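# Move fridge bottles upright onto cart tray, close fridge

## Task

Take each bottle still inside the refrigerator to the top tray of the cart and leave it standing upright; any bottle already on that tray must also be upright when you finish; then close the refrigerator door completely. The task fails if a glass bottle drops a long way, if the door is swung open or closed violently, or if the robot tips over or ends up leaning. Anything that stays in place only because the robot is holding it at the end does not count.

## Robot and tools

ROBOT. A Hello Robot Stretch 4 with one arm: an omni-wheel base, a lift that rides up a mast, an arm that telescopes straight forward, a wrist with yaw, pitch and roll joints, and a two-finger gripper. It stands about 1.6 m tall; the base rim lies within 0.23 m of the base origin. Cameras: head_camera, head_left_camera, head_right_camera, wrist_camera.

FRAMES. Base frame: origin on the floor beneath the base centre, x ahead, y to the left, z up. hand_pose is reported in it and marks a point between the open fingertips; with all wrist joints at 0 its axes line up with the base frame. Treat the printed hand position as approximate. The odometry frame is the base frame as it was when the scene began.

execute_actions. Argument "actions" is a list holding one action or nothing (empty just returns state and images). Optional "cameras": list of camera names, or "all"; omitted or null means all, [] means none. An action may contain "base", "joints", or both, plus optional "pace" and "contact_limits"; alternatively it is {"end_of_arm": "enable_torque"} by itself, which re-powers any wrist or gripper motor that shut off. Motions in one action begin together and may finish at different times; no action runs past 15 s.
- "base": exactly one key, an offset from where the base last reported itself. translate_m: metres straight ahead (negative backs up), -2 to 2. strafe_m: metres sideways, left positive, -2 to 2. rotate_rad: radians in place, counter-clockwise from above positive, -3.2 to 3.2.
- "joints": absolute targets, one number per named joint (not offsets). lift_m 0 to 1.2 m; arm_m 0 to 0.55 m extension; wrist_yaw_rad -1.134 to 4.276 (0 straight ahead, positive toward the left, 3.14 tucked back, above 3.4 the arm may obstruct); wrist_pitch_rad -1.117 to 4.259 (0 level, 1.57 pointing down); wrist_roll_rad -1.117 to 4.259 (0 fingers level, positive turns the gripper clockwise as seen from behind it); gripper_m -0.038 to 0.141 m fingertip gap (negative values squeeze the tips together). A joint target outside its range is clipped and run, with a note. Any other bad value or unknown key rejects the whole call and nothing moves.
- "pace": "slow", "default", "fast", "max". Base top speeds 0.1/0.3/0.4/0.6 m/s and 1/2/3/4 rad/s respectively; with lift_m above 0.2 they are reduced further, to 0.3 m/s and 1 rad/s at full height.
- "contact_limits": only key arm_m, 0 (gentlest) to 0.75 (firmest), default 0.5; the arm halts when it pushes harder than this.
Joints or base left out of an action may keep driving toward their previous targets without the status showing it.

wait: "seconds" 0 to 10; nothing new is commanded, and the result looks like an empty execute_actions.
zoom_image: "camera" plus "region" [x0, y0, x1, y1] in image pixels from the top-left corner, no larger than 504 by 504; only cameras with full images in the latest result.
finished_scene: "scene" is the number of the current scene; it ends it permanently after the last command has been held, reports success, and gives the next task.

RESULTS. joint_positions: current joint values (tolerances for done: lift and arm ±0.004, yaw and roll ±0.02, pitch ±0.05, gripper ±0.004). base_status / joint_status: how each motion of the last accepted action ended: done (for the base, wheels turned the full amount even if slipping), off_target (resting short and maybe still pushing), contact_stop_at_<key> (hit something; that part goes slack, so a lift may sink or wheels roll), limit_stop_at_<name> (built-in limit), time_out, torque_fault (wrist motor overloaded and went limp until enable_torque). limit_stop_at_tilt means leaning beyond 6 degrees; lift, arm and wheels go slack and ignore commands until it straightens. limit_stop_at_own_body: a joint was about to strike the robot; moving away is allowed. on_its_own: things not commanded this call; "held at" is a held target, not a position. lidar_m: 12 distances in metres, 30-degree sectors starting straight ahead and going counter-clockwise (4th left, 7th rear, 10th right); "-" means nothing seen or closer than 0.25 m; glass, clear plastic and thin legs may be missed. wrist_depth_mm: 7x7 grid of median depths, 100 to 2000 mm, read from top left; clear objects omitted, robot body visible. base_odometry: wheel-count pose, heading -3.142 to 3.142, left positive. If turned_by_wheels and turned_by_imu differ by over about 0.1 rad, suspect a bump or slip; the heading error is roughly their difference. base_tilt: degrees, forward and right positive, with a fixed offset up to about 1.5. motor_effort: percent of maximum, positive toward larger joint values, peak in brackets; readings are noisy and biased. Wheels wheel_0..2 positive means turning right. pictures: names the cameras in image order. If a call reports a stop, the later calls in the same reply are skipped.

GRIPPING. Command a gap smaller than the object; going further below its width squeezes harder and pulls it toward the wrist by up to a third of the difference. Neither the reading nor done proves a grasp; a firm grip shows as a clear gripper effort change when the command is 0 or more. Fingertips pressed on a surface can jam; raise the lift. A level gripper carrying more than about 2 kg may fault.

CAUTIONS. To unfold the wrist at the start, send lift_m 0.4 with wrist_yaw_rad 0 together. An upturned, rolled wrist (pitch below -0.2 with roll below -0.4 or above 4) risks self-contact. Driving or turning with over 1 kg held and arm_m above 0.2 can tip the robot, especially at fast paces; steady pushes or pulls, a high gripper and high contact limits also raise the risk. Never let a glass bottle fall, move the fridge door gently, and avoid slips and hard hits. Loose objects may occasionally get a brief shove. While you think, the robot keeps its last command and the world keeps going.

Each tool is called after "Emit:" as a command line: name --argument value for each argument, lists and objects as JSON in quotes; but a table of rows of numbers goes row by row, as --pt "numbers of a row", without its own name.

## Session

Emit:
execute_actions --actions '[{"joints":{"lift_m":0.5,"wrist_yaw_rad":0,"gripper_m":0}}]'

Scene clock: 2.37 s.
base_odometry: x=+0.000 y=+0.000 heading=+0.000 (m, m, rad; odometry frame)
turned_by_wheels: +0.000 (rad since the last result)
turned_by_imu: +0.001 (rad since the last result)
base_tilt: forward=-0.4 right=+0.3 (deg)
lidar_m: 2.37 1.87 0.75 0.76 0.86 1.33 1.34 1.53 1.04 1.08 1.82 1.86
base_status: not commanded
joint_positions: lift_m=+0.500 arm_m=+0.000 wrist_yaw_rad=+0.001 wrist_pitch_rad=-0.004 wrist_roll_rad=+0.003 gripper_m=+0.000
joint_status: all done
motor_effort: lift_m=+26(26) arm_m=-1(0) wrist_yaw_rad=-2(9) wrist_pitch_rad=-7(7) wrist_roll_rad=-2(0) gripper_m=-6(6) wheel_0=+1(1) wheel_1=+0(0) wheel_2=+0(0) (%)
hand_pose: x=+0.4597 y=-0.0872 z=+0.6789 quat_wxyz=(+1.000, +0.002, -0.002, +0.000) (m; base frame)
wrist_depth_mm: 1708 - - - - 1983 1618 / 1661 - - - - - 1618 / 1756 - - - - 1983 1576 / 1708 - - - - - 1537 / 1756 - - - - - 1464 / 1708 - 182 191 186 - 1464 / 1430 1430 1430 - 1499 1618 1397
pictures: head_camera, head_left_camera, head_right_camera, wrist_camera
Images, in order (width x height): head_camera 420x560, head_left_camera 420x672, head_right_camera 420x672, wrist_camera 616x392.

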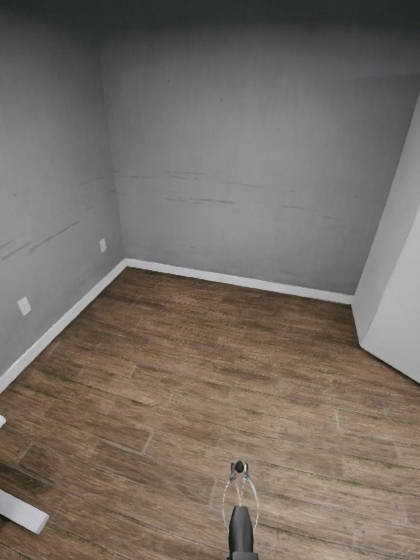

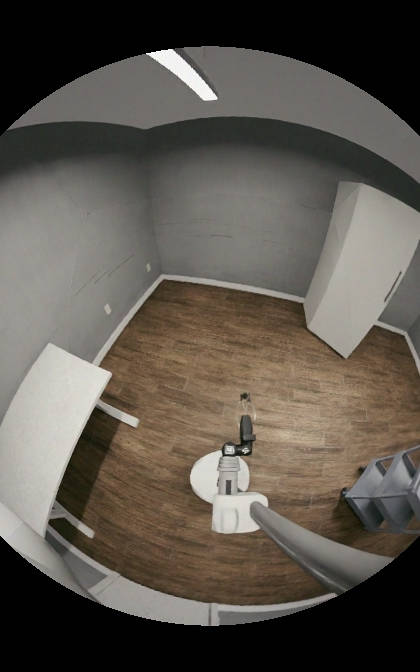

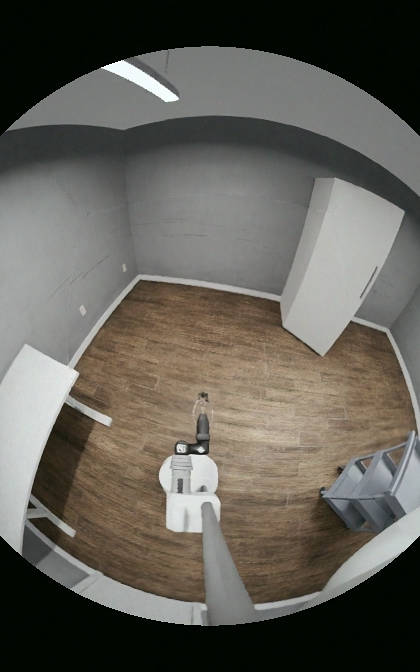

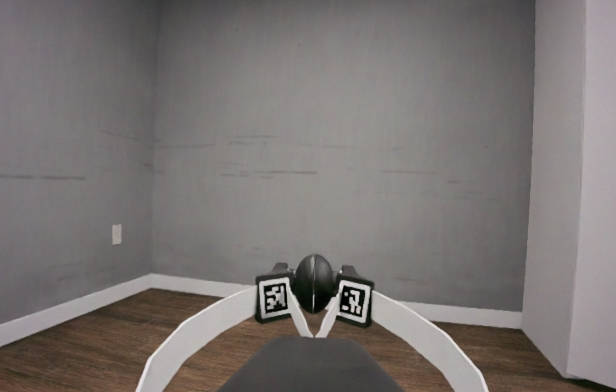

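Emit:
execute_actions --actions '[{"base":{"rotate_rad":0.2}}]' --cameras '[]'

Emit:
execute_actions --actions '[{"base":{"translate_m":0.35}}]' --cameras '[]'

Emit:
execute_actions --actions '[{"base":{"strafe_m":-0.8}}]'

Scene clock: 14.10 s.
base_odometry: x=+0.000 y=+0.000 heading=+0.200 (m, m, rad; odometry frame)
turned_by_wheels: +0.200 (rad since the last result)
turned_by_imu: +0.202 (rad since the last result)
base_tilt: forward=-0.4 right=+0.2 (deg)
lidar_m: 2.41 0.82 0.74 0.77 1.00 1.33 1.37 1.76 1.03 1.36 1.80 2.03
base_status: done
joint_positions: lift_m=+0.500 arm_m=+0.000 wrist_yaw_rad=+0.000 wrist_pitch_rad=-0.004 wrist_roll_rad=+0.003 gripper_m=+0.000
joint_status: not commanded
motor_effort: lift_m=+26(26) arm_m=-1(1) wrist_yaw_rad=-1(2) wrist_pitch_rad=-7(7) wrist_roll_rad=-2(1) gripper_m=-9(7) wheel_0=+1(6) wheel_1=+2(10) wheel_2=+2(5) (%)
hand_pose: x=+0.4596 y=-0.0873 z=+0.6789 quat_wxyz=(+1.000, +0.002, -0.002, +0.000) (m; base frame)
wrist_depth_mm: 1430 1756 - - - 1921 1808 / 1366 1756 - - - 1921 1756 / 1430 1863 - - - 1921 1756 / 1464 1863 - - - 1921 1808 / 1499 1808 - - - 1921 1808 / 1464 1808 182 192 185 1983 1808 / 1430 1397 1464 - 1537 1499 1661
pictures: none
No camera images: the call's "cameras" was empty. Leave "cameras" out to get every camera's image.

Scene clock: 16.77 s.
base_odometry: x=+0.343 y=+0.070 heading=+0.200 (m, m, rad; odometry frame)
turned_by_wheels: +0.000 (rad since the last result)
turned_by_imu: +0.000 (rad since the last result)
base_tilt: forward=-0.6 right=+0.3 (deg)
lidar_m: 2.08 1.54 0.60 0.62 0.81 1.63 1.68 1.40 1.25 1.75 1.67 2.06
base_status: done
joint_positions: lift_m=+0.500 arm_m=+0.000 wrist_yaw_rad=+0.000 wrist_pitch_rad=-0.004 wrist_roll_rad=+0.003 gripper_m=+0.000
joint_status: not commanded
motor_effort: lift_m=+25(26) arm_m=+0(1) wrist_yaw_rad=+0(1) wrist_pitch_rad=-7(7) wrist_roll_rad=-2(2) gripper_m=-9(6) wheel_0=-1(5) wheel_1=-1(8) wheel_2=+2(10) (%)
hand_pose: x=+0.4596 y=-0.0873 z=+0.6789 quat_wxyz=(+1.000, +0.002, -0.002, +0.000) (m; base frame)
wrist_depth_mm: 1308 1618 - - 1756 1661 1537 / 1281 1618 - - 1863 1661 1537 / 1281 1618 - - 1863 1708 1537 / 1308 1661 - - 1863 1708 1537 / 1308 1708 - 1983 1808 1661 1537 / 1336 1708 182 191 186 1708 1537 / 1308 1397 1464 - 1499 1537 1499
pictures: none
No camera images: the call's "cameras" was empty. Leave "cameras" out to get every camera's image.

Scene clock: 20.77 s.
base_odometry: x=+0.502 y=-0.714 heading=+0.200 (m, m, rad; odometry frame)
turned_by_wheels: +0.000 (rad since the last result)
turned_by_imu: -0.002 (rad since the last result)
base_tilt: forward=-0.5 right=+0.5 (deg)
lidar_m: 1.76 2.25 2.00 1.38 1.73 1.99 0.81 0.79 2.60 2.63 0.93 1.02
base_status: done
joint_positions: lift_m=+0.500 arm_m=+0.000 wrist_yaw_rad=+0.000 wrist_pitch_rad=-0.004 wrist_roll_rad=+0.003 gripper_m=+0.000
joint_status: not commanded
motor_effort: lift_m=+25(25) arm_m=-1(0) wrist_yaw_rad=+0(1) wrist_pitch_rad=-7(6) wrist_roll_rad=+1(1) gripper_m=-5(8) wheel_0=-1(4) wheel_1=+0(7) wheel_2=+0(0) (%)
hand_pose: x=+0.4596 y=-0.0874 z=+0.6790 quat_wxyz=(+1.000, +0.002, -0.002, +0.000) (m; base frame)
wrist_depth_mm: 1983 - 1921 1661 1537 1366 732 / - - 1863 1618 1537 1336 732 / 1983 - 1921 1661 1464 1366 741 / - - 1983 1618 1499 1366 732 / - - 1983 1708 1537 1366 732 / 1921 - 182 191 185 1397 715 / 1397 1397 1430 - 1464 1336 732
pictures: head_camera, head_left_camera, head_right_camera, wrist_camera
Images, in order (width x height): head_camera 420x560, head_left_camera 420x672, head_right_camera 420x672, wrist_camera 616x392.

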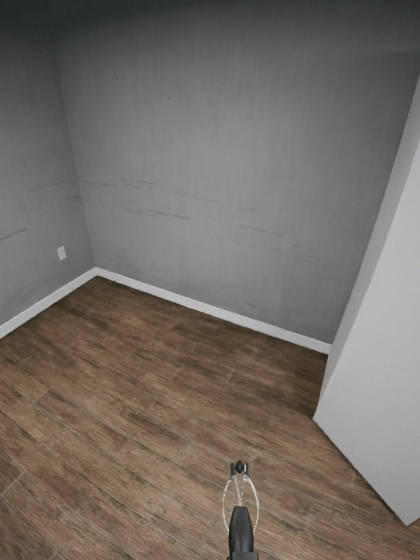

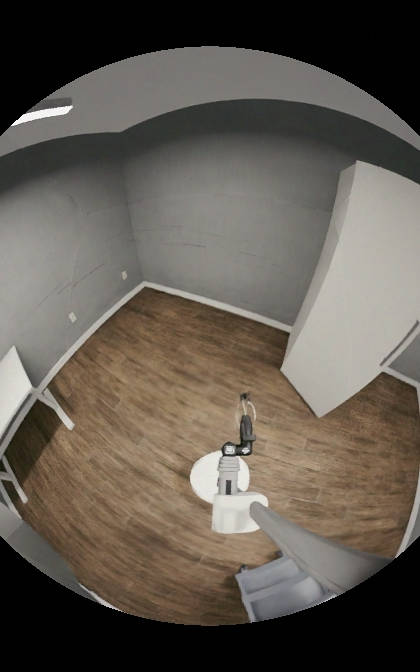

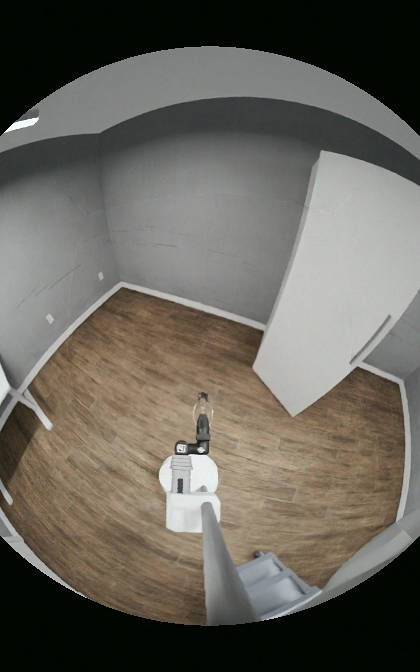

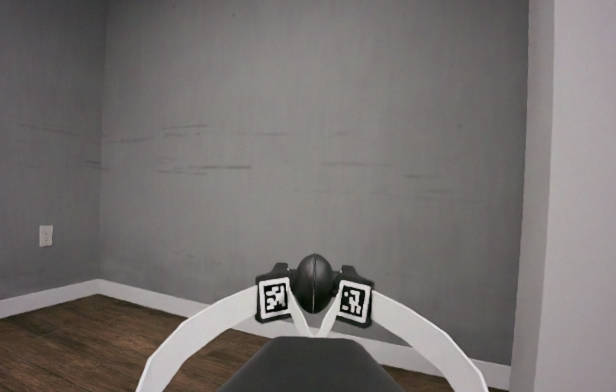

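Emit:
execute_actions --actions '[{"base":{"rotate_rad":-0.45}}]' --cameras '[]'

Emit:
execute_actions --actions '[{"base":{"strafe_m":-0.75}}]'

Scene clock: 28.40 s.
base_odometry: x=+0.502 y=-0.714 heading=-0.250 (m, m, rad; odometry frame)
turned_by_wheels: -0.450 (rad since the last result)
turned_by_imu: -0.450 (rad since the last result)
base_tilt: forward=-0.5 right=+0.3 (deg)
lidar_m: 1.04 1.81 2.25 1.39 1.39 1.93 1.96 0.82 0.81 2.59 2.56 0.94
base_status: done
joint_positions: lift_m=+0.500 arm_m=+0.000 wrist_yaw_rad=+0.000 wrist_pitch_rad=-0.004 wrist_roll_rad=+0.003 gripper_m=+0.000
joint_status: not commanded
motor_effort: lift_m=+25(25) arm_m=+0(0) wrist_yaw_rad=-2(2) wrist_pitch_rad=-7(7) wrist_roll_rad=-1(1) gripper_m=-6(8) wheel_0=+0(2) wheel_1=+0(6) wheel_2=+1(7) (%)
hand_pose: x=+0.4596 y=-0.0874 z=+0.6790 quat_wxyz=(+1.000, +0.002, -0.002, +0.000) (m; base frame)
wrist_depth_mm: 1499 1464 1537 1537 778 683 627 / 1499 1537 1499 1537 798 691 627 / 1499 1537 1499 1576 798 699 627 / 1464 1537 1537 1576 798 691 627 / 1537 1576 1576 878 798 691 621 / 1537 1537 182 191 186 699 621 / 1430 1397 1499 - 788 676 627
pictures: none
No camera images: the call's "cameras" was empty. Leave "cameras" out to get every camera's image.

Scene clock: 32.23 s.
base_odometry: x=+0.317 y=-1.441 heading=-0.250 (m, m, rad; odometry frame)
turned_by_wheels: +0.000 (rad since the last result)
turned_by_imu: -0.001 (rad since the last result)
base_tilt: forward=-0.4 right=+0.2 (deg)
lidar_m: 0.76 0.81 2.44 2.11 2.18 0.60 0.34 0.44 1.93 1.84 1.90 1.86
base_status: done
joint_positions: lift_m=+0.500 arm_m=+0.000 wrist_yaw_rad=+0.000 wrist_pitch_rad=-0.004 wrist_roll_rad=+0.003 gripper_m=+0.000
joint_status: not commanded
motor_effort: lift_m=+25(25) arm_m=-1(0) wrist_yaw_rad=-1(1) wrist_pitch_rad=-7(7) wrist_roll_rad=-2(1) gripper_m=-7(8) wheel_0=-2(7) wheel_1=-1(10) wheel_2=+0(1) (%)
hand_pose: x=+0.4596 y=-0.0874 z=+0.6790 quat_wxyz=(+1.000, +0.002, -0.002, +0.000) (m; base frame)
wrist_depth_mm: 842 627 1160 1576 1576 1537 1499 / 878 647 1025 1576 1576 1537 1576 / 866 640 991 1537 1537 1576 1618 / 854 640 1008 1618 1537 1537 1576 / 878 647 991 1576 1618 1576 1618 / 866 647 182 191 185 1576 1661 / 842 647 1118 - 1499 1537 1576
pictures: head_camera, head_left_camera, head_right_camera, wrist_camera
Images, in order (width x height): head_camera 420x560, head_left_camera 420x672, head_right_camera 420x672, wrist_camera 616x392.

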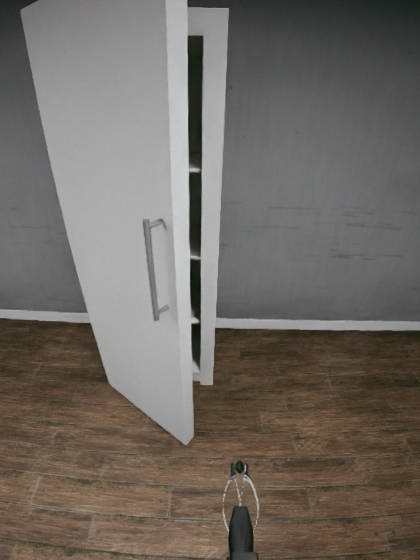

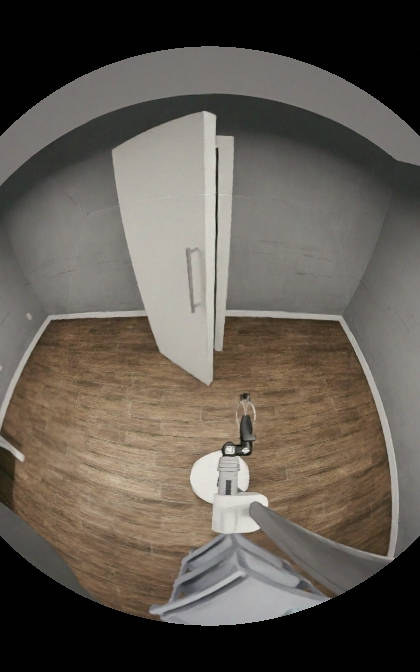

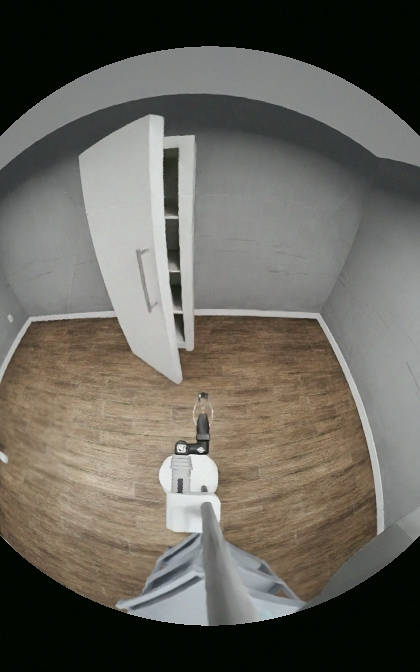

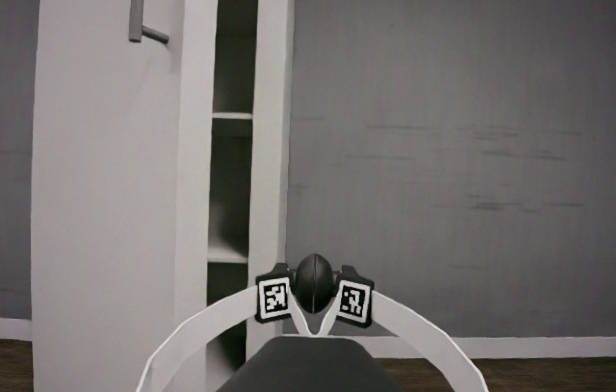

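Emit:
execute_actions --actions '[{"base":{"strafe_m":-0.25},"joints":{"wrist_yaw_rad":1.57}}]' --cameras '[]'

Emit:
execute_actions --actions '[{"base":{"translate_m":0.45},"joints":{"arm_m":0.29}}]' --cameras '[]'

Emit:
execute_actions --actions '[{"base":{"strafe_m":0.22},"pace":"slow"}]'

Scene clock: 45.13 s.
base_odometry: x=+0.255 y=-1.683 heading=-0.250 (m, m, rad; odometry frame)
turned_by_wheels: +0.000 (rad since the last result)
turned_by_imu: +0.000 (rad since the last result)
base_tilt: forward=-0.5 right=+0.3 (deg)
lidar_m: 1.25 0.86 2.46 2.37 2.42 0.40 0.45 0.75 1.67 1.59 1.64 1.87
base_status: done
joint_positions: lift_m=+0.500 arm_m=+0.000 wrist_yaw_rad=+1.569 wrist_pitch_rad=-0.004 wrist_roll_rad=+0.003 gripper_m=+0.000
joint_status: all done
motor_effort: lift_m=+24(25) arm_m=-1(0) wrist_yaw_rad=+0(5) wrist_pitch_rad=-7(7) wrist_roll_rad=-1(3) gripper_m=-6(8) wheel_0=+0(5) wheel_1=+1(9) wheel_2=+0(2) (%)
hand_pose: x=+0.2589 y=+0.2884 z=+0.6790 quat_wxyz=(+0.708, +0.003, +0.000, +0.707) (m; base frame)
wrist_depth_mm: - - - - - - - / - - - - - - - / - - - - - - - / - - - - - - - / - - - - - - - / 1983 - 182 191 185 - 1983 / 1397 1366 1499 - 1576 1537 1618
pictures: none
No camera images: the call's "cameras" was empty. Leave "cameras" out to get every camera's image.

Scene clock: 48.13 s.
base_odometry: x=+0.691 y=-1.795 heading=-0.250 (m, m, rad; odometry frame)
turned_by_wheels: +0.000 (rad since the last result)
turned_by_imu: -0.001 (rad since the last result)
base_tilt: forward=-0.3 right=+0.3 (deg)
lidar_m: 1.06 0.51 0.50 3.15 2.47 0.88 0.83 2.34 1.66 1.57 1.63 1.42
base_status: done
joint_positions: lift_m=+0.500 arm_m=+0.289 wrist_yaw_rad=+1.570 wrist_pitch_rad=-0.004 wrist_roll_rad=+0.003 gripper_m=+0.000
joint_status: all done
motor_effort: lift_m=+24(24) arm_m=+7(8) wrist_yaw_rad=-1(2) wrist_pitch_rad=-7(7) wrist_roll_rad=-1(2) gripper_m=-8(8) wheel_0=-1(5) wheel_1=+1(9) wheel_2=+1(9) (%)
hand_pose: x=+0.5473 y=+0.2884 z=+0.6790 quat_wxyz=(+0.707, +0.003, +0.000, +0.707) (m; base frame)
wrist_depth_mm: - 304 349 473 732 750 404 / - 304 351 473 732 661 564 / - 303 357 480 759 750 768 / - 303 359 488 759 750 768 / - 306 364 466 750 768 768 / - 307 182 192 186 574 654 / 1430 296 353 - 741 466 442
pictures: none
No camera images: the call's "cameras" was empty. Leave "cameras" out to get every camera's image.

Scene clock: 51.47 s.
base_odometry: x=+0.745 y=-1.582 heading=-0.250 (m, m, rad; odometry frame)
turned_by_wheels: +0.000 (rad since the last result)
turned_by_imu: +0.001 (rad since the last result)
base_tilt: forward=-0.3 right=+0.4 (deg)
lidar_m: 0.76 0.36 0.96 2.93 2.30 2.56 0.80 1.07 1.91 1.79 1.85 1.39
base_status: done
joint_positions: lift_m=+0.500 arm_m=+0.289 wrist_yaw_rad=+1.570 wrist_pitch_rad=-0.004 wrist_roll_rad=+0.003 gripper_m=+0.000
joint_status: not commanded
motor_effort: lift_m=+24(24) arm_m=+7(7) wrist_yaw_rad=-1(0) wrist_pitch_rad=-7(7) wrist_roll_rad=-1(1) gripper_m=-8(7) wheel_0=+0(2) wheel_1=+1(1) wheel_2=+0(1) (%)
hand_pose: x=+0.5473 y=+0.2884 z=+0.6790 quat_wxyz=(+0.707, +0.003, +0.000, +0.707) (m; base frame)
wrist_depth_mm: 130 155 196 264 407 530 402 / 130 157 199 267 410 535 521 / 131 158 201 271 415 535 530 / 132 159 202 274 424 530 535 / 132 160 204 263 439 539 539 / 133 161 182 191 185 539 539 / 135 151 199 - 415 452 427
pictures: head_camera, head_left_camera, head_right_camera, wrist_camera
Images, in order (width x height): head_camera 420x560, head_left_camera 420x672, head_right_camera 420x672, wrist_camera 616x392.

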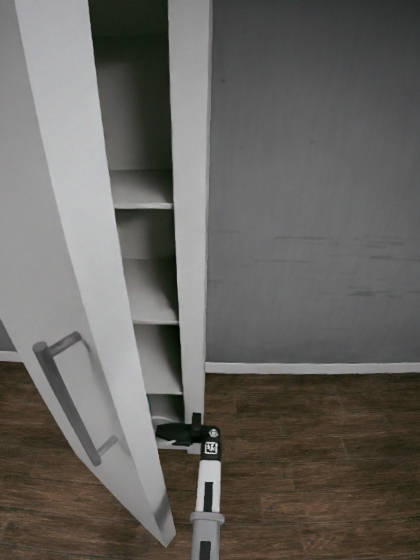

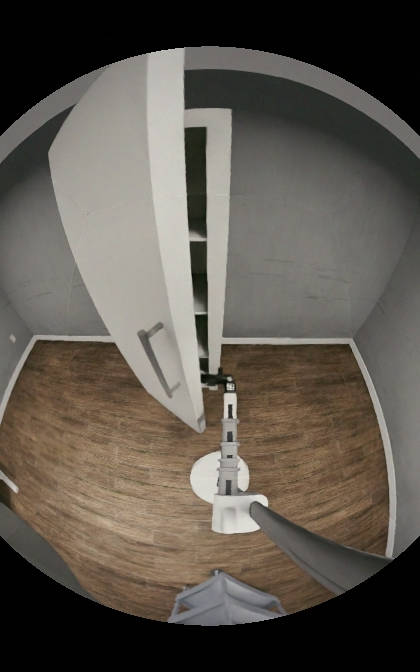

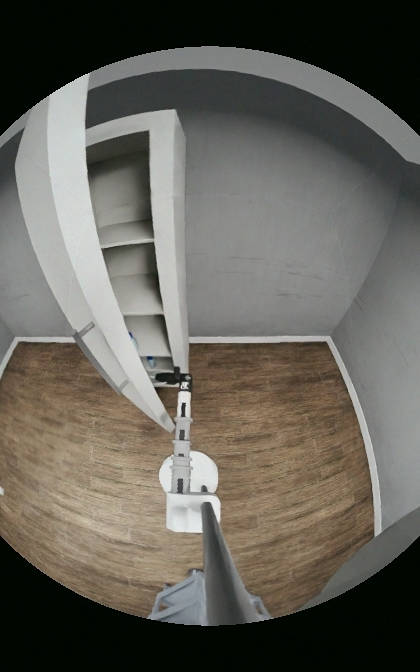

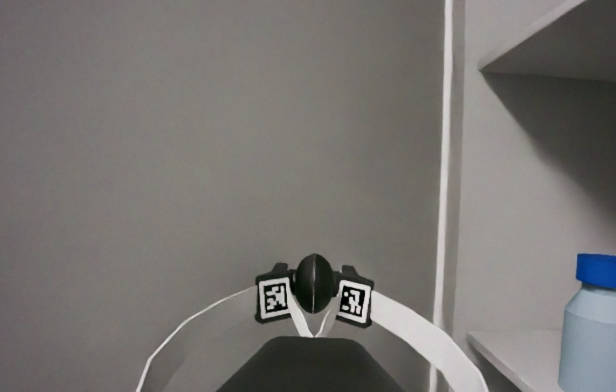

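Pull back, then push left along the gripper's axis.

Emit:
execute_actions --actions '[{"base":{"translate_m":-0.2},"pace":"slow"}]' --cameras '[]'

Emit:
execute_actions --actions '[{"base":{"strafe_m":0.25},"pace":"slow"}]' --cameras '["head_camera","head_left_camera","wrist_camera"]'

Scene clock: 66.47 s.
base_odometry: x=+0.552 y=-1.532 heading=-0.250 (m, m, rad; odometry frame)
turned_by_wheels: +0.000 (rad since the last result)
turned_by_imu: +0.002 (rad since the last result)
base_tilt: forward=-0.3 right=+0.5 (deg)
lidar_m: 0.96 0.49 0.51 2.45 2.20 0.93 0.60 0.81 1.89 1.79 1.85 1.60
base_status: done
joint_positions: lift_m=+0.500 arm_m=+0.289 wrist_yaw_rad=+1.570 wrist_pitch_rad=-0.004 wrist_roll_rad=+0.003 gripper_m=+0.000
joint_status: not commanded
motor_effort: lift_m=+24(24) arm_m=+5(7) wrist_yaw_rad=+0(19) wrist_pitch_rad=-6(6) wrist_roll_rad=-2(1) gripper_m=-5(10) wheel_0=+0(5) wheel_1=+0(5) wheel_2=+2(5) (%)
hand_pose: x=+0.5477 y=+0.2884 z=+0.6790 quat_wxyz=(+0.708, +0.003, +0.000, +0.707) (m; base frame)
wrist_depth_mm: - 287 314 351 402 477 554 / - 289 314 359 404 480 554 / - 290 319 357 410 480 559 / - 291 317 359 415 488 559 / - 290 319 353 418 496 564 / 1921 293 183 191 186 496 564 / 1430 289 319 - 413 504 569
pictures: none
No camera images: the call's "cameras" was empty. Leave "cameras" out to get every camera's image.

Scene clock: 70.10 s.
base_odometry: x=+0.614 y=-1.290 heading=-0.250 (m, m, rad; odometry frame)
turned_by_wheels: +0.000 (rad since the last result)
turned_by_imu: +0.001 (rad since the last result)
base_tilt: forward=-0.5 right=+0.3 (deg)
lidar_m: 0.96 0.51 0.45 2.44 1.97 2.35 0.71 0.64 2.16 2.04 2.09 1.60
base_status: done
joint_positions: lift_m=+0.500 arm_m=+0.289 wrist_yaw_rad=+1.569 wrist_pitch_rad=-0.004 wrist_roll_rad=+0.003 gripper_m=+0.000
joint_status: not commanded
motor_effort: lift_m=+24(24) arm_m=+6(6) wrist_yaw_rad=+1(9) wrist_pitch_rad=-6(7) wrist_roll_rad=+0(0) gripper_m=-6(6) wheel_0=-1(11) wheel_1=+1(5) wheel_2=+0(3) (%)
hand_pose: x=+0.5477 y=+0.2884 z=+0.6790 quat_wxyz=(+0.708, +0.003, +0.000, +0.707) (m; base frame)
wrist_depth_mm: 301 303 307 309 309 312 314 / 303 306 309 310 315 314 317 / 306 307 309 312 314 315 317 / 307 309 310 312 315 315 319 / 307 309 310 312 314 317 319 / 309 312 182 191 186 320 322 / 310 310 314 - 317 320 324
pictures: head_camera, head_left_camera, wrist_camera
Images, in order (width x height): head_camera 420x560, head_left_camera 420x672, wrist_camera 616x392.

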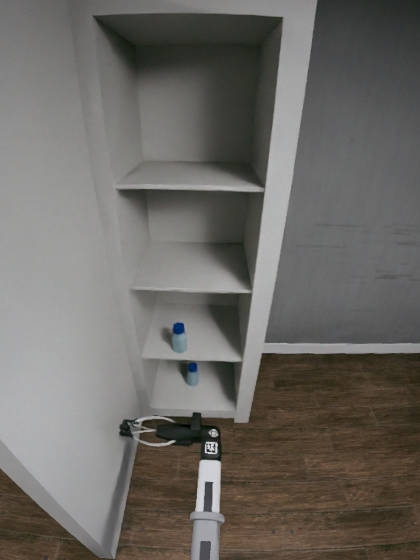

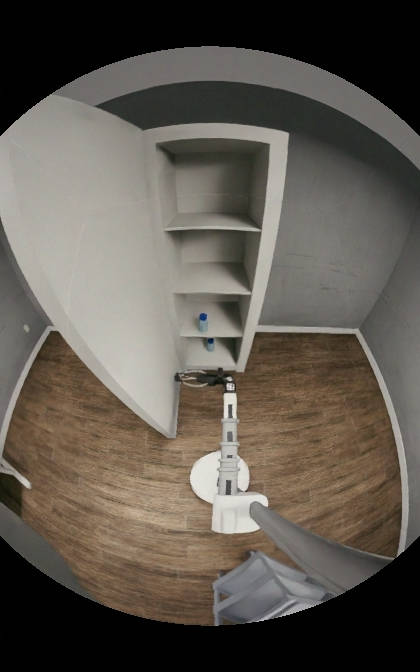

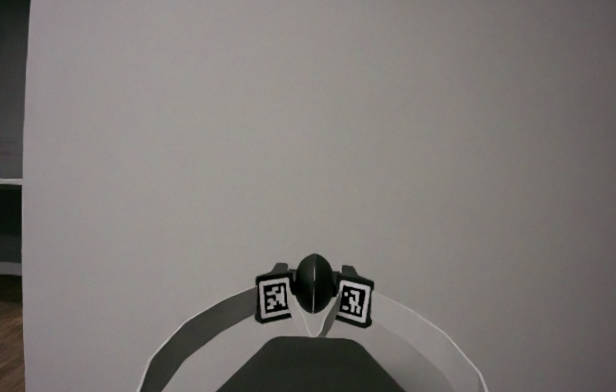

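Emit:
execute_actions --actions '[{"base":{"rotate_rad":0.19},"joints":{"wrist_yaw_rad":0,"lift_m":0.4,"gripper_m":0.13}}]' --cameras '["head_camera","wrist_camera"]'

Scene clock: 81.63 s.
base_odometry: x=+0.613 y=-1.290 heading=-0.060 (m, m, rad; odometry frame)
turned_by_wheels: +0.190 (rad since the last result)
turned_by_imu: +0.192 (rad since the last result)
base_tilt: forward=-0.5 right=+0.5 (deg)
lidar_m: 0.84 0.42 2.59 1.97 2.09 2.26 0.65 0.72 2.08 2.04 1.90 0.96
base_status: done
joint_positions: lift_m=+0.400 arm_m=+0.289 wrist_yaw_rad=+0.001 wrist_pitch_rad=-0.004 wrist_roll_rad=+0.003 gripper_m=+0.130
joint_status: all done
motor_effort: lift_m=+15(22) arm_m=+6(5) wrist_yaw_rad=-2(7) wrist_pitch_rad=-7(6) wrist_roll_rad=-2(2) gripper_m=+0(4) wheel_0=+1(4) wheel_1=+0(5) wheel_2=+0(6) (%)
hand_pose: x=+0.7484 y=-0.0872 z=+0.5798 quat_wxyz=(+1.000, +0.002, -0.002, +0.000) (m; base frame)
wrist_depth_mm: 402 496 647 647 634 535 394 / 397 496 759 891 854 530 397 / 399 500 759 891 854 521 397 / 407 500 715 878 842 521 399 / 407 500 554 512 615 455 404 / 404 500 691 878 831 410 404 / 415 500 750 - 854 427 404
pictures: head_camera, wrist_camera
Images, in order (width x height): head_camera 420x560, wrist_camera 616x392.

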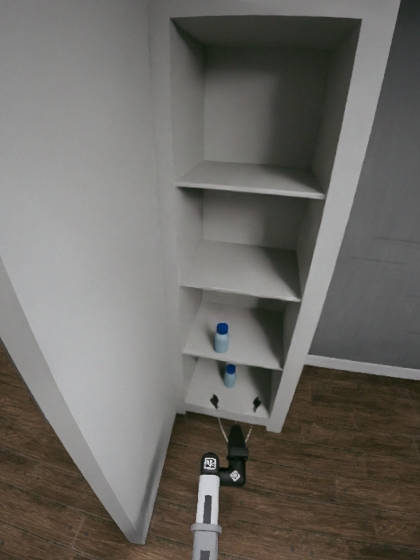

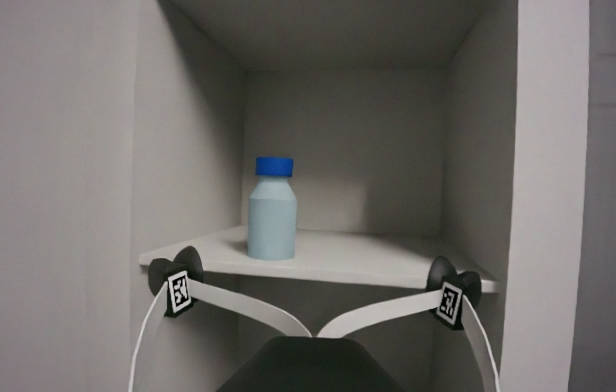

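Emit:
execute_actions --actions '[{"base":{"rotate_rad":0.066},"joints":{"lift_m":0.41}}]' --cameras '[]'

Emit:
execute_actions --actions '[{"base":{"translate_m":0.1},"joints":{"arm_m":0.4}}]' --cameras '["head_left_camera","wrist_camera"]'

Scene clock: 93.30 s.
base_odometry: x=+0.613 y=-1.290 heading=+0.006 (m, m, rad; odometry frame)
turned_by_wheels: +0.066 (rad since the last result)
turned_by_imu: +0.067 (rad since the last result)
base_tilt: forward=-0.5 right=+0.3 (deg)
lidar_m: 0.71 0.41 2.68 1.99 2.13 0.91 0.65 0.88 2.05 2.04 1.81 0.94
base_status: done
joint_positions: lift_m=+0.410 arm_m=+0.289 wrist_yaw_rad=+0.000 wrist_pitch_rad=-0.004 wrist_roll_rad=+0.003 gripper_m=+0.130
joint_status: all done
motor_effort: lift_m=+25(27) arm_m=+5(6) wrist_yaw_rad=+0(1) wrist_pitch_rad=-6(6) wrist_roll_rad=-1(1) gripper_m=-1(2) wheel_0=+1(3) wheel_1=+0(8) wheel_2=+0(8) (%)
hand_pose: x=+0.7484 y=-0.0874 z=+0.5889 quat_wxyz=(+1.000, +0.002, -0.002, +0.000) (m; base frame)
wrist_depth_mm: 330 445 559 634 603 597 455 / 329 452 591 878 854 750 452 / 332 455 597 891 854 820 452 / 336 462 615 854 854 809 442 / 340 442 535 508 683 621 436 / 340 424 539 904 455 445 415 / 347 445 585 - 854 640 418
pictures: none
No camera images: the call's "cameras" was empty. Leave "cameras" out to get every camera's image.

Scene clock: 94.83 s.
base_odometry: x=+0.714 y=-1.289 heading=+0.007 (m, m, rad; odometry frame)
turned_by_wheels: +0.000 (rad since the last result)
turned_by_imu: +0.000 (rad since the last result)
base_tilt: forward=-0.6 right=+0.3 (deg)
lidar_m: 0.67 0.33 0.38 1.98 2.10 2.34 0.75 1.07 2.07 2.06 1.69 0.87
base_status: done
joint_positions: lift_m=+0.410 arm_m=+0.399 wrist_yaw_rad=+0.000 wrist_pitch_rad=-0.004 wrist_roll_rad=+0.003 gripper_m=+0.130
joint_status: all done
motor_effort: lift_m=+25(26) arm_m=+7(8) wrist_yaw_rad=-1(1) wrist_pitch_rad=-7(7) wrist_roll_rad=+0(3) gripper_m=+1(1) wheel_0=+1(3) wheel_1=+1(3) wheel_2=+2(8) (%)
hand_pose: x=+0.8582 y=-0.0874 z=+0.5889 quat_wxyz=(+1.000, +0.002, -0.002, +0.000) (m; base frame)
wrist_depth_mm: 291 327 492 621 609 597 539 / 293 330 496 691 654 615 535 / 296 336 504 683 647 627 530 / 294 340 512 309 654 615 530 / 296 324 488 298 647 609 517 / 298 300 286 296 294 298 364 / 296 327 462 - 253 242 256
pictures: head_left_camera, wrist_camera
Images, in order (width x height): head_left_camera 420x672, wrist_camera 616x392.

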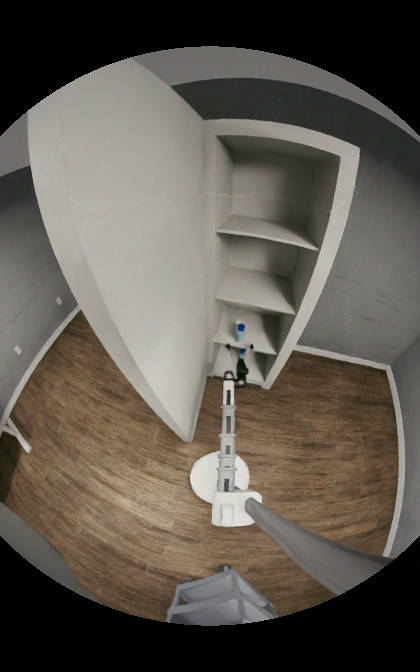

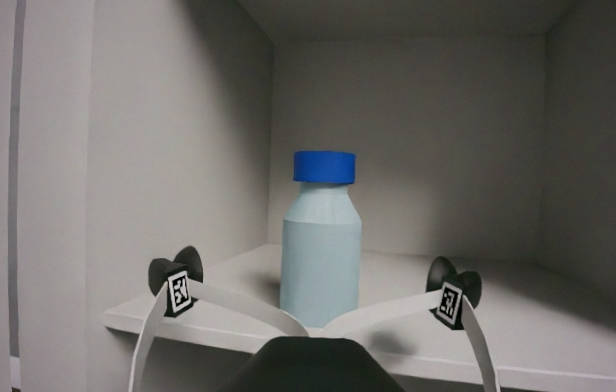

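Emit:
execute_actions --actions '[{"joints":{"arm_m":0.512}}]' --cameras '["wrist_camera"]'

Emit:
execute_actions --actions '[{"joints":{"gripper_m":0.02}}]' --cameras '[]'

Emit:
execute_actions --actions '[{"joints":{"lift_m":0.44}}]' --cameras '["wrist_camera"]'

Scene clock: 105.63 s.
base_odometry: x=+0.714 y=-1.289 heading=+0.007 (m, m, rad; odometry frame)
turned_by_wheels: +0.000 (rad since the last result)
turned_by_imu: +0.001 (rad since the last result)
base_tilt: forward=-0.4 right=+0.3 (deg)
lidar_m: 0.67 0.33 0.39 1.98 2.12 2.33 0.76 1.07 2.07 2.06 1.69 0.85
base_status: not commanded
joint_positions: lift_m=+0.410 arm_m=+0.511 wrist_yaw_rad=+0.000 wrist_pitch_rad=-0.004 wrist_roll_rad=+0.003 gripper_m=+0.130
joint_status: all done
motor_effort: lift_m=+25(25) arm_m=+7(7) wrist_yaw_rad=+0(0) wrist_pitch_rad=-7(7) wrist_roll_rad=-1(1) gripper_m=-2(1) wheel_0=+1(0) wheel_1=+1(1) wheel_2=+2(2) (%)
hand_pose: x=+0.9701 y=-0.0874 z=+0.5889 quat_wxyz=(+1.000, +0.002, -0.002, +0.000) (m; base frame)
wrist_depth_mm: 225 293 439 569 539 517 492 / 224 296 445 574 549 517 492 / 227 303 452 211 539 517 492 / 228 304 466 195 544 512 496 / 229 291 459 185 492 521 496 / 231 277 282 182 192 298 359 / 217 224 240 - 237 239 254
pictures: wrist_camera
Images, in order (width x height): wrist_camera 616x392.

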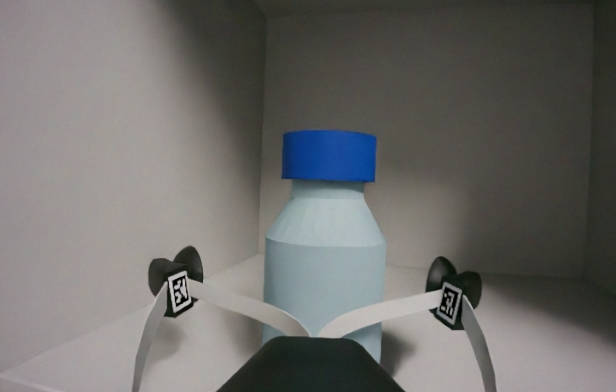

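Scene clock: 107.63 s.
base_odometry: x=+0.714 y=-1.289 heading=+0.007 (m, m, rad; odometry frame)
turned_by_wheels: +0.000 (rad since the last result)
turned_by_imu: +0.000 (rad since the last result)
base_tilt: forward=-0.4 right=+0.3 (deg)
lidar_m: 0.68 0.34 0.38 1.97 2.11 2.34 0.75 1.05 2.07 2.07 1.69 0.87
base_status: not commanded
joint_positions: lift_m=+0.410 arm_m=+0.511 wrist_yaw_rad=+0.000 wrist_pitch_rad=-0.004 wrist_roll_rad=+0.003 gripper_m=+0.021
joint_status: all done
motor_effort: lift_m=+25(25) arm_m=+7(7) wrist_yaw_rad=+0(4) wrist_pitch_rad=-6(6) wrist_roll_rad=-3(3) gripper_m=-24(25) wheel_0=+0(0) wheel_1=+1(1) wheel_2=+1(2) (%)
hand_pose: x=+0.9702 y=-0.0874 z=+0.5889 quat_wxyz=(+1.000, +0.002, -0.002, +0.000) (m; base frame)
wrist_depth_mm: 226 293 442 569 535 512 492 / 224 297 445 569 544 517 492 / 226 301 452 173 539 508 492 / 229 304 462 178 544 517 492 / 229 307 407 168 535 512 492 / 230 270 182 166 179 357 362 / 216 217 234 - 237 223 254
pictures: none
No camera images: the call's "cameras" was empty. Leave "cameras" out to get every camera's image.

Scene clock: 108.57 s.
base_odometry: x=+0.713 y=-1.289 heading=+0.007 (m, m, rad; odometry frame)
turned_by_wheels: +0.000 (rad since the last result)
turned_by_imu: +0.000 (rad since the last result)
base_tilt: forward=-0.5 right=+0.2 (deg)
lidar_m: 0.67 0.34 0.37 1.98 2.10 2.33 0.74 1.06 2.08 2.07 1.68 0.86
base_status: not commanded
joint_positions: lift_m=+0.439 arm_m=+0.511 wrist_yaw_rad=+0.000 wrist_pitch_rad=+0.001 wrist_roll_rad=+0.003 gripper_m=+0.021
joint_status: all done
motor_effort: lift_m=+27(29) arm_m=+7(7) wrist_yaw_rad=-2(2) wrist_pitch_rad=-22(23) wrist_roll_rad=-1(2) gripper_m=-26(24) wheel_0=+0(0) wheel_1=+1(1) wheel_2=+1(1) (%)
hand_pose: x=+0.9702 y=-0.0874 z=+0.6173 quat_wxyz=(+1.000, +0.002, +0.001, +0.000) (m; base frame)
wrist_depth_mm: 224 293 439 564 539 508 488 / 223 297 449 569 539 508 492 / 226 300 455 173 539 517 492 / 227 304 459 178 539 521 496 / 229 307 404 167 544 525 496 / 232 281 182 166 179 433 436 / 237 267 286 - 290 273 312
pictures: wrist_camera
Images, in order (width x height): wrist_camera 616x392.

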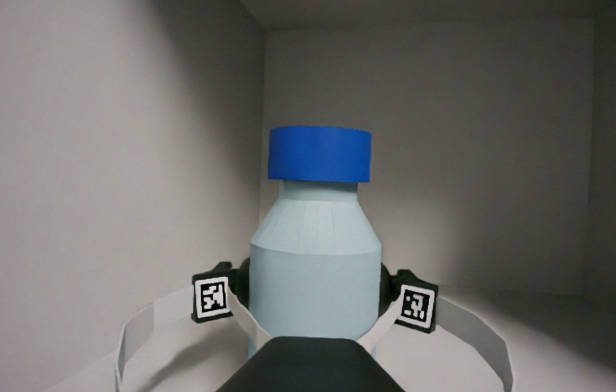

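Floor reading at grasp ≈238. Turn right (clockwise) to the cart.

Emit:
execute_actions --actions '[{"joints":{"arm_m":0}}]' --cameras '[]'

Emit:
execute_actions --actions '[{"base":{"rotate_rad":-3.0},"joints":{"lift_m":0.92},"pace":"slow"}]' --cameras '["head_camera","head_left_camera"]'

Scene clock: 119.03 s.
base_odometry: x=+0.713 y=-1.289 heading=+0.007 (m, m, rad; odometry frame)
turned_by_wheels: +0.000 (rad since the last result)
turned_by_imu: +0.001 (rad since the last result)
base_tilt: forward=-0.5 right=+0.3 (deg)
lidar_m: 0.42 0.34 0.37 1.99 2.13 2.33 0.74 1.05 2.09 2.06 1.70 0.86
base_status: not commanded
joint_positions: lift_m=+0.439 arm_m=+0.001 wrist_yaw_rad=+0.000 wrist_pitch_rad=+0.002 wrist_roll_rad=+0.003 gripper_m=+0.021
joint_status: all done
motor_effort: lift_m=+27(27) arm_m=-7(6) wrist_yaw_rad=-1(1) wrist_pitch_rad=-23(23) wrist_roll_rad=-1(1) gripper_m=-24(24) wheel_0=+0(0) wheel_1=+1(1) wheel_2=+1(1) (%)
hand_pose: x=+0.4608 y=-0.0875 z=+0.6172 quat_wxyz=(+1.000, +0.002, +0.001, +0.000) (m; base frame)
wrist_depth_mm: 357 480 691 1042 991 591 1008 / 357 492 691 891 854 676 1008 / 359 496 699 173 1042 654 1008 / 366 500 699 178 1042 647 1025 / 368 508 699 167 699 615 1060 / 370 455 182 166 179 569 1042 / 379 459 707 - 1025 574 1042
pictures: none
No camera images: the call's "cameras" was empty. Leave "cameras" out to get every camera's image.

Scene clock: 123.30 s.
base_odometry: x=+0.714 y=-1.289 heading=-2.993 (m, m, rad; odometry frame)
turned_by_wheels: -3.000 (rad since the last result)
turned_by_imu: -3.004 (rad since the last result)
base_tilt: forward=-0.2 right=+0.2 (deg)
lidar_m: 0.40 2.28 2.07 2.09 1.57 0.87 0.50 0.33 2.65 1.97 2.34 0.43
base_status: done
joint_positions: lift_m=+0.919 arm_m=+0.001 wrist_yaw_rad=+0.000 wrist_pitch_rad=+0.001 wrist_roll_rad=+0.003 gripper_m=+0.021
joint_status: all done
motor_effort: lift_m=+28(30) arm_m=-8(7) wrist_yaw_rad=+1(1) wrist_pitch_rad=-22(23) wrist_roll_rad=-2(1) gripper_m=-26(24) wheel_0=+1(5) wheel_1=+2(7) wheel_2=+1(7) (%)
hand_pose: x=+0.4608 y=-0.0875 z=+1.0972 quat_wxyz=(+1.000, +0.002, +0.001, +0.000) (m; base frame)
wrist_depth_mm: 1983 - - - - 1863 1756 / 1983 - - - - 1863 1756 / 1863 - - 173 - 1921 1756 / - - - 177 - 1863 1756 / - - - 167 - 1863 1756 / - - 182 167 179 1863 1756 / - - 1182 - 676 759 1808
pictures: head_camera, head_left_camera
Images, in order (width x height): head_camera 420x560, head_left_camera 420x672.

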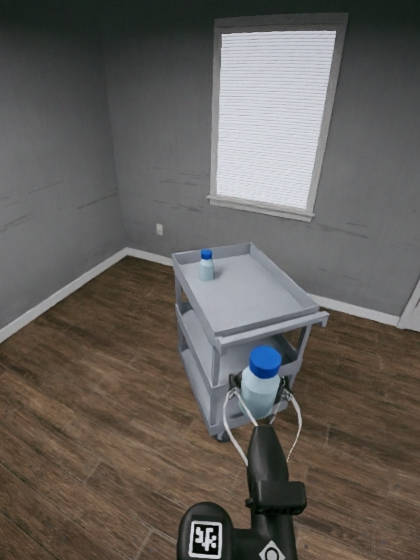

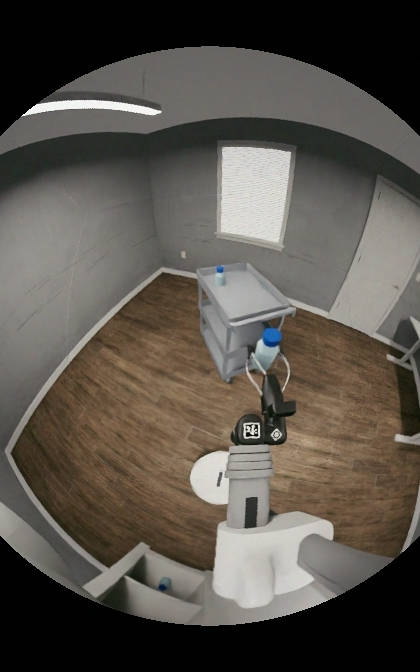

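Emit:
execute_actions --actions '[{"base":{"rotate_rad":0.4},"pace":"slow"}]' --cameras '[]'

Emit:
execute_actions --actions '[{"base":{"strafe_m":0.26}}]' --cameras '[]'

Emit:
execute_actions --actions '[{"base":{"translate_m":0.95}}]' --cameras '[]'

Emit:
execute_actions --actions '[{"base":{"rotate_rad":-1.57},"pace":"slow"}]' --cameras '["head_camera","head_left_camera"]'

Scene clock: 137.27 s.
base_odometry: x=+0.714 y=-1.289 heading=-2.593 (m, m, rad; odometry frame)
turned_by_wheels: +0.400 (rad since the last result)
turned_by_imu: +0.402 (rad since the last result)
base_tilt: forward=-0.4 right=+0.3 (deg)
lidar_m: 0.39 2.08 2.06 1.67 0.88 0.63 0.34 0.45 1.97 2.15 0.98 0.43
base_status: done
joint_positions: lift_m=+0.919 arm_m=+0.001 wrist_yaw_rad=+0.000 wrist_pitch_rad=+0.001 wrist_roll_rad=+0.003 gripper_m=+0.021
joint_status: not commanded
motor_effort: lift_m=+28(28) arm_m=-7(7) wrist_yaw_rad=-1(1) wrist_pitch_rad=-22(22) wrist_roll_rad=-1(2) gripper_m=-23(23) wheel_0=+0(5) wheel_1=-1(3) wheel_2=-1(6) (%)
hand_pose: x=+0.4608 y=-0.0873 z=+1.0972 quat_wxyz=(+1.000, +0.002, +0.001, +0.000) (m; base frame)
wrist_depth_mm: 1618 1863 - - - - 1756 / 1618 1921 - - - 1983 1756 / 1708 1983 - 172 - - 1756 / 1661 1921 - 178 - - 1708 / 1661 1921 - 167 - - 1756 / 1661 1808 182 166 178 1025 991 / 1661 1863 - - 798 691 768
pictures: none
No camera images: the call's "cameras" was empty. Leave "cameras" out to get every camera's image.

Scene clock: 139.43 s.
base_odometry: x=+0.849 y=-1.511 heading=-2.593 (m, m, rad; odometry frame)
turned_by_wheels: +0.000 (rad since the last result)
turned_by_imu: +0.001 (rad since the last result)
base_tilt: forward=-0.5 right=+0.3 (deg)
lidar_m: 0.40 1.89 1.88 1.44 0.68 0.68 0.55 0.44 2.20 2.41 0.99 0.44
base_status: done
joint_positions: lift_m=+0.919 arm_m=+0.001 wrist_yaw_rad=+0.000 wrist_pitch_rad=+0.001 wrist_roll_rad=+0.003 gripper_m=+0.021
joint_status: not commanded
motor_effort: lift_m=+27(28) arm_m=-7(7) wrist_yaw_rad=+0(4) wrist_pitch_rad=-23(23) wrist_roll_rad=-2(3) gripper_m=-25(24) wheel_0=+0(8) wheel_1=+0(10) wheel_2=+0(3) (%)
hand_pose: x=+0.4608 y=-0.0874 z=+1.0973 quat_wxyz=(+1.000, +0.002, +0.001, +0.000) (m; base frame)
wrist_depth_mm: 1464 1661 1983 - - - 1921 / 1430 1708 - - - - 1921 / 1464 1661 - 173 - - 1921 / 1499 1708 - 178 - - 1921 / 1464 1708 1983 167 - - 1921 / 1499 1661 183 166 178 976 1008 / 1537 1708 - - - - 707
pictures: none
No camera images: the call's "cameras" was empty. Leave "cameras" out to get every camera's image.

Scene clock: 144.07 s.
base_odometry: x=+0.038 y=-2.006 heading=-2.593 (m, m, rad; odometry frame)
turned_by_wheels: +0.000 (rad since the last result)
turned_by_imu: -0.001 (rad since the last result)
base_tilt: forward=-0.4 right=+0.3 (deg)
lidar_m: 0.39 1.23 1.23 1.41 1.93 1.48 1.34 1.37 0.58 0.54 0.58 0.45
base_status: done
joint_positions: lift_m=+0.919 arm_m=+0.001 wrist_yaw_rad=+0.000 wrist_pitch_rad=+0.001 wrist_roll_rad=+0.003 gripper_m=+0.021
joint_status: not commanded
motor_effort: lift_m=+27(27) arm_m=-8(7) wrist_yaw_rad=+0(1) wrist_pitch_rad=-23(22) wrist_roll_rad=+0(1) gripper_m=-24(24) wheel_0=+1(1) wheel_1=-1(7) wheel_2=+1(8) (%)
hand_pose: x=+0.4608 y=-0.0874 z=+1.0973 quat_wxyz=(+1.000, +0.002, +0.001, +0.000) (m; base frame)
wrist_depth_mm: 917 1078 1281 1537 1808 1537 1366 / 917 1078 1336 1576 1863 1537 1308 / 946 1098 1308 173 1808 1537 1336 / 931 1098 1308 177 1808 1576 1366 / 946 1098 1255 168 1808 1576 1366 / 976 1060 183 166 178 1464 1366 / 976 1078 1308 - 1756 1499 1336
pictures: none
No camera images: the call's "cameras" was empty. Leave "cameras" out to get every camera's image.

Scene clock: 146.93 s.
base_odometry: x=+0.038 y=-2.006 heading=+2.120 (m, m, rad; odometry frame)
turned_by_wheels: -1.570 (rad since the last result)
turned_by_imu: -1.572 (rad since the last result)
base_tilt: forward=-0.6 right=+0.2 (deg)
lidar_m: 0.39 0.56 1.79 1.44 1.23 1.23 1.44 1.91 1.48 1.33 3.50 0.46
base_status: done
joint_positions: lift_m=+0.919 arm_m=+0.001 wrist_yaw_rad=+0.000 wrist_pitch_rad=+0.001 wrist_roll_rad=+0.003 gripper_m=+0.021
joint_status: not commanded
motor_effort: lift_m=+27(27) arm_m=-7(7) wrist_yaw_rad=+1(4) wrist_pitch_rad=-22(22) wrist_roll_rad=+0(2) gripper_m=-24(25) wheel_0=+1(5) wheel_1=+0(1) wheel_2=+1(4) (%)
hand_pose: x=+0.4607 y=-0.0875 z=+1.0973 quat_wxyz=(+1.000, +0.002, +0.001, +0.000) (m; base frame)
wrist_depth_mm: 1430 1576 1921 - - - - / 1397 1618 1921 - - - - / 1397 1618 1983 172 - - - / 1430 1661 1921 177 - - - / 1397 1708 1921 167 - - - / 1397 788 182 166 178 - - / 459 676 723 - - - -
pictures: head_camera, head_left_camera
Images, in order (width x height): head_camera 420x560, head_left_camera 420x672.

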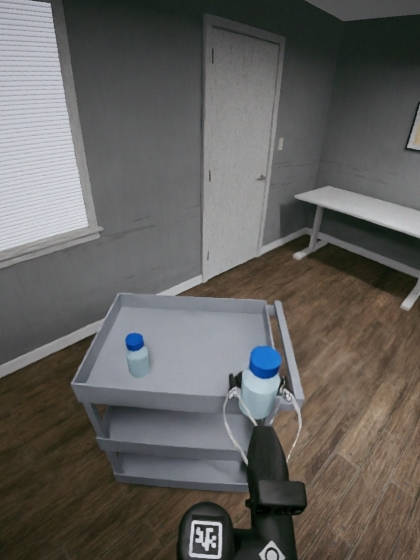

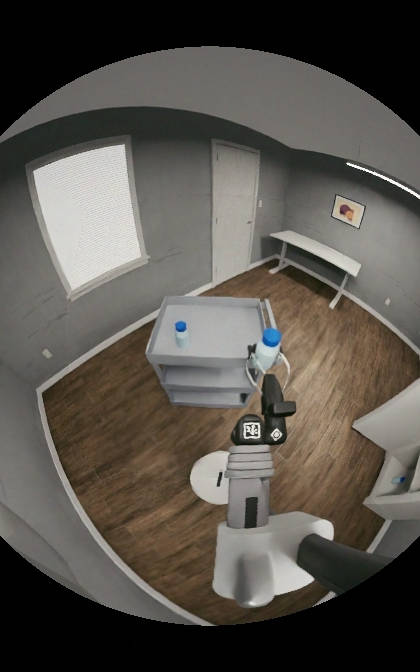

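Emit:
execute_actions --actions '[{"base":{"strafe_m":0.04},"joints":{"arm_m":0.44},"pace":"default"}]' --cameras '[]'

Emit:
execute_actions --actions '[{"joints":{"lift_m":0.76},"pace":"slow"}]' --cameras '["head_camera","wrist_camera"]'

Scene clock: 158.60 s.
base_odometry: x=+0.004 y=-2.027 heading=+2.120 (m, m, rad; odometry frame)
turned_by_wheels: +0.000 (rad since the last result)
turned_by_imu: +0.001 (rad since the last result)
base_tilt: forward=-0.3 right=+0.3 (deg)
lidar_m: 0.54 0.59 1.75 1.40 1.21 1.19 1.40 1.94 1.51 1.35 3.53 0.56
base_status: done
joint_positions: lift_m=+0.919 arm_m=+0.439 wrist_yaw_rad=+0.000 wrist_pitch_rad=+0.001 wrist_roll_rad=+0.003 gripper_m=+0.021
joint_status: all done
motor_effort: lift_m=+27(27) arm_m=+7(8) wrist_yaw_rad=-1(0) wrist_pitch_rad=-22(22) wrist_roll_rad=-2(1) gripper_m=-27(24) wheel_0=+1(8) wheel_1=-1(3) wheel_2=+0(0) (%)
hand_pose: x=+0.8982 y=-0.0874 z=+1.0973 quat_wxyz=(+1.000, +0.002, +0.001, +0.000) (m; base frame)
wrist_depth_mm: 1138 1308 1618 1921 - - - / 1118 1308 1576 1808 - - - / 1182 1308 1576 173 - - - / 1138 1336 1576 177 - - - / 1182 1336 1464 167 - - - / 1160 1308 183 167 178 - - / 1182 1281 1576 - - - -
pictures: none
No camera images: the call's "cameras" was empty. Leave "cameras" out to get every camera's image.

Scene clock: 160.70 s.
base_odometry: x=+0.004 y=-2.027 heading=+2.120 (m, m, rad; odometry frame)
turned_by_wheels: +0.000 (rad since the last result)
turned_by_imu: +0.000 (rad since the last result)
base_tilt: forward=-0.3 right=+0.5 (deg)
lidar_m: 0.53 0.57 1.77 1.40 1.20 1.19 1.42 1.95 1.51 1.37 3.55 0.58
base_status: not commanded
joint_positions: lift_m=+0.760 arm_m=+0.439 wrist_yaw_rad=+0.000 wrist_pitch_rad=+0.001 wrist_roll_rad=+0.003 gripper_m=+0.021
joint_status: all done
motor_effort: lift_m=+17(26) arm_m=+6(7) wrist_yaw_rad=-1(2) wrist_pitch_rad=-22(22) wrist_roll_rad=-3(2) gripper_m=-26(26) wheel_0=+1(1) wheel_1=-1(0) wheel_2=+0(0) (%)
hand_pose: x=+0.8982 y=-0.0874 z=+0.9381 quat_wxyz=(+1.000, +0.002, +0.001, +0.000) (m; base frame)
wrist_depth_mm: 1118 1308 1537 1863 - - - / 1138 1281 1576 1921 - - - / 1118 1366 1618 173 - - - / 1138 1308 1576 178 - - - / 1138 1366 1499 167 - - - / 351 351 182 166 179 - - / 351 351 347 - 345 301 283
pictures: head_camera, wrist_camera
Images, in order (width x height): head_camera 420x560, wrist_camera 616x392.

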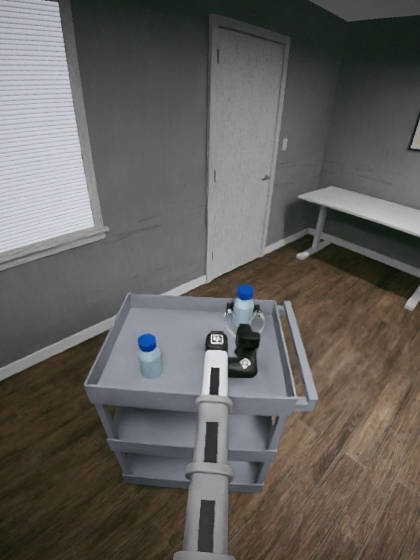

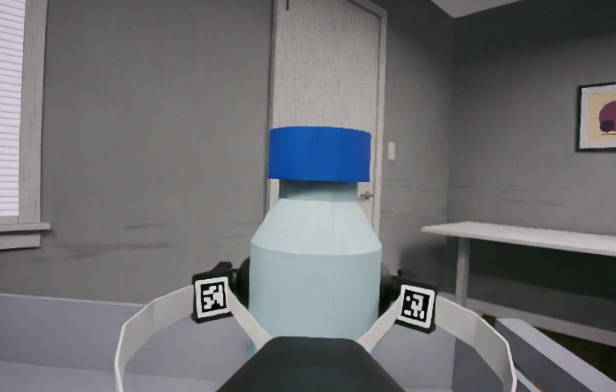

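Emit:
execute_actions --actions '[{"joints":{"lift_m":0.695},"pace":"slow"}]' --cameras '[]'

Scene clock: 169.37 s.
base_odometry: x=+0.004 y=-2.027 heading=+2.120 (m, m, rad; odometry frame)
turned_by_wheels: +0.000 (rad since the last result)
turned_by_imu: +0.001 (rad since the last result)
base_tilt: forward=-0.5 right=+0.4 (deg)
lidar_m: 0.55 0.57 1.75 1.42 1.20 1.19 1.41 1.94 1.51 1.37 3.53 0.58
base_status: not commanded
joint_positions: lift_m=+0.695 arm_m=+0.439 wrist_yaw_rad=+0.000 wrist_pitch_rad=+0.001 wrist_roll_rad=+0.003 gripper_m=+0.021
joint_status: all done
motor_effort: lift_m=+17(16) arm_m=+7(6) wrist_yaw_rad=-2(3) wrist_pitch_rad=-21(22) wrist_roll_rad=-2(2) gripper_m=-26(25) wheel_0=+1(1) wheel_1=-1(0) wheel_2=+0(0) (%)
hand_pose: x=+0.8982 y=-0.0874 z=+0.8731 quat_wxyz=(+1.000, +0.002, +0.001, +0.000) (m; base frame)
wrist_depth_mm: 1138 1281 1576 1921 - - - / 1098 1281 1537 1863 - - - / 1138 1308 1537 172 - - - / 1138 1336 1576 177 - - - / 349 349 347 167 342 - - / 342 324 182 166 179 253 221 / 247 245 264 - 265 250 207
pictures: none
No camera images: the call's "cameras" was empty. Leave "cameras" out to get every camera's image.


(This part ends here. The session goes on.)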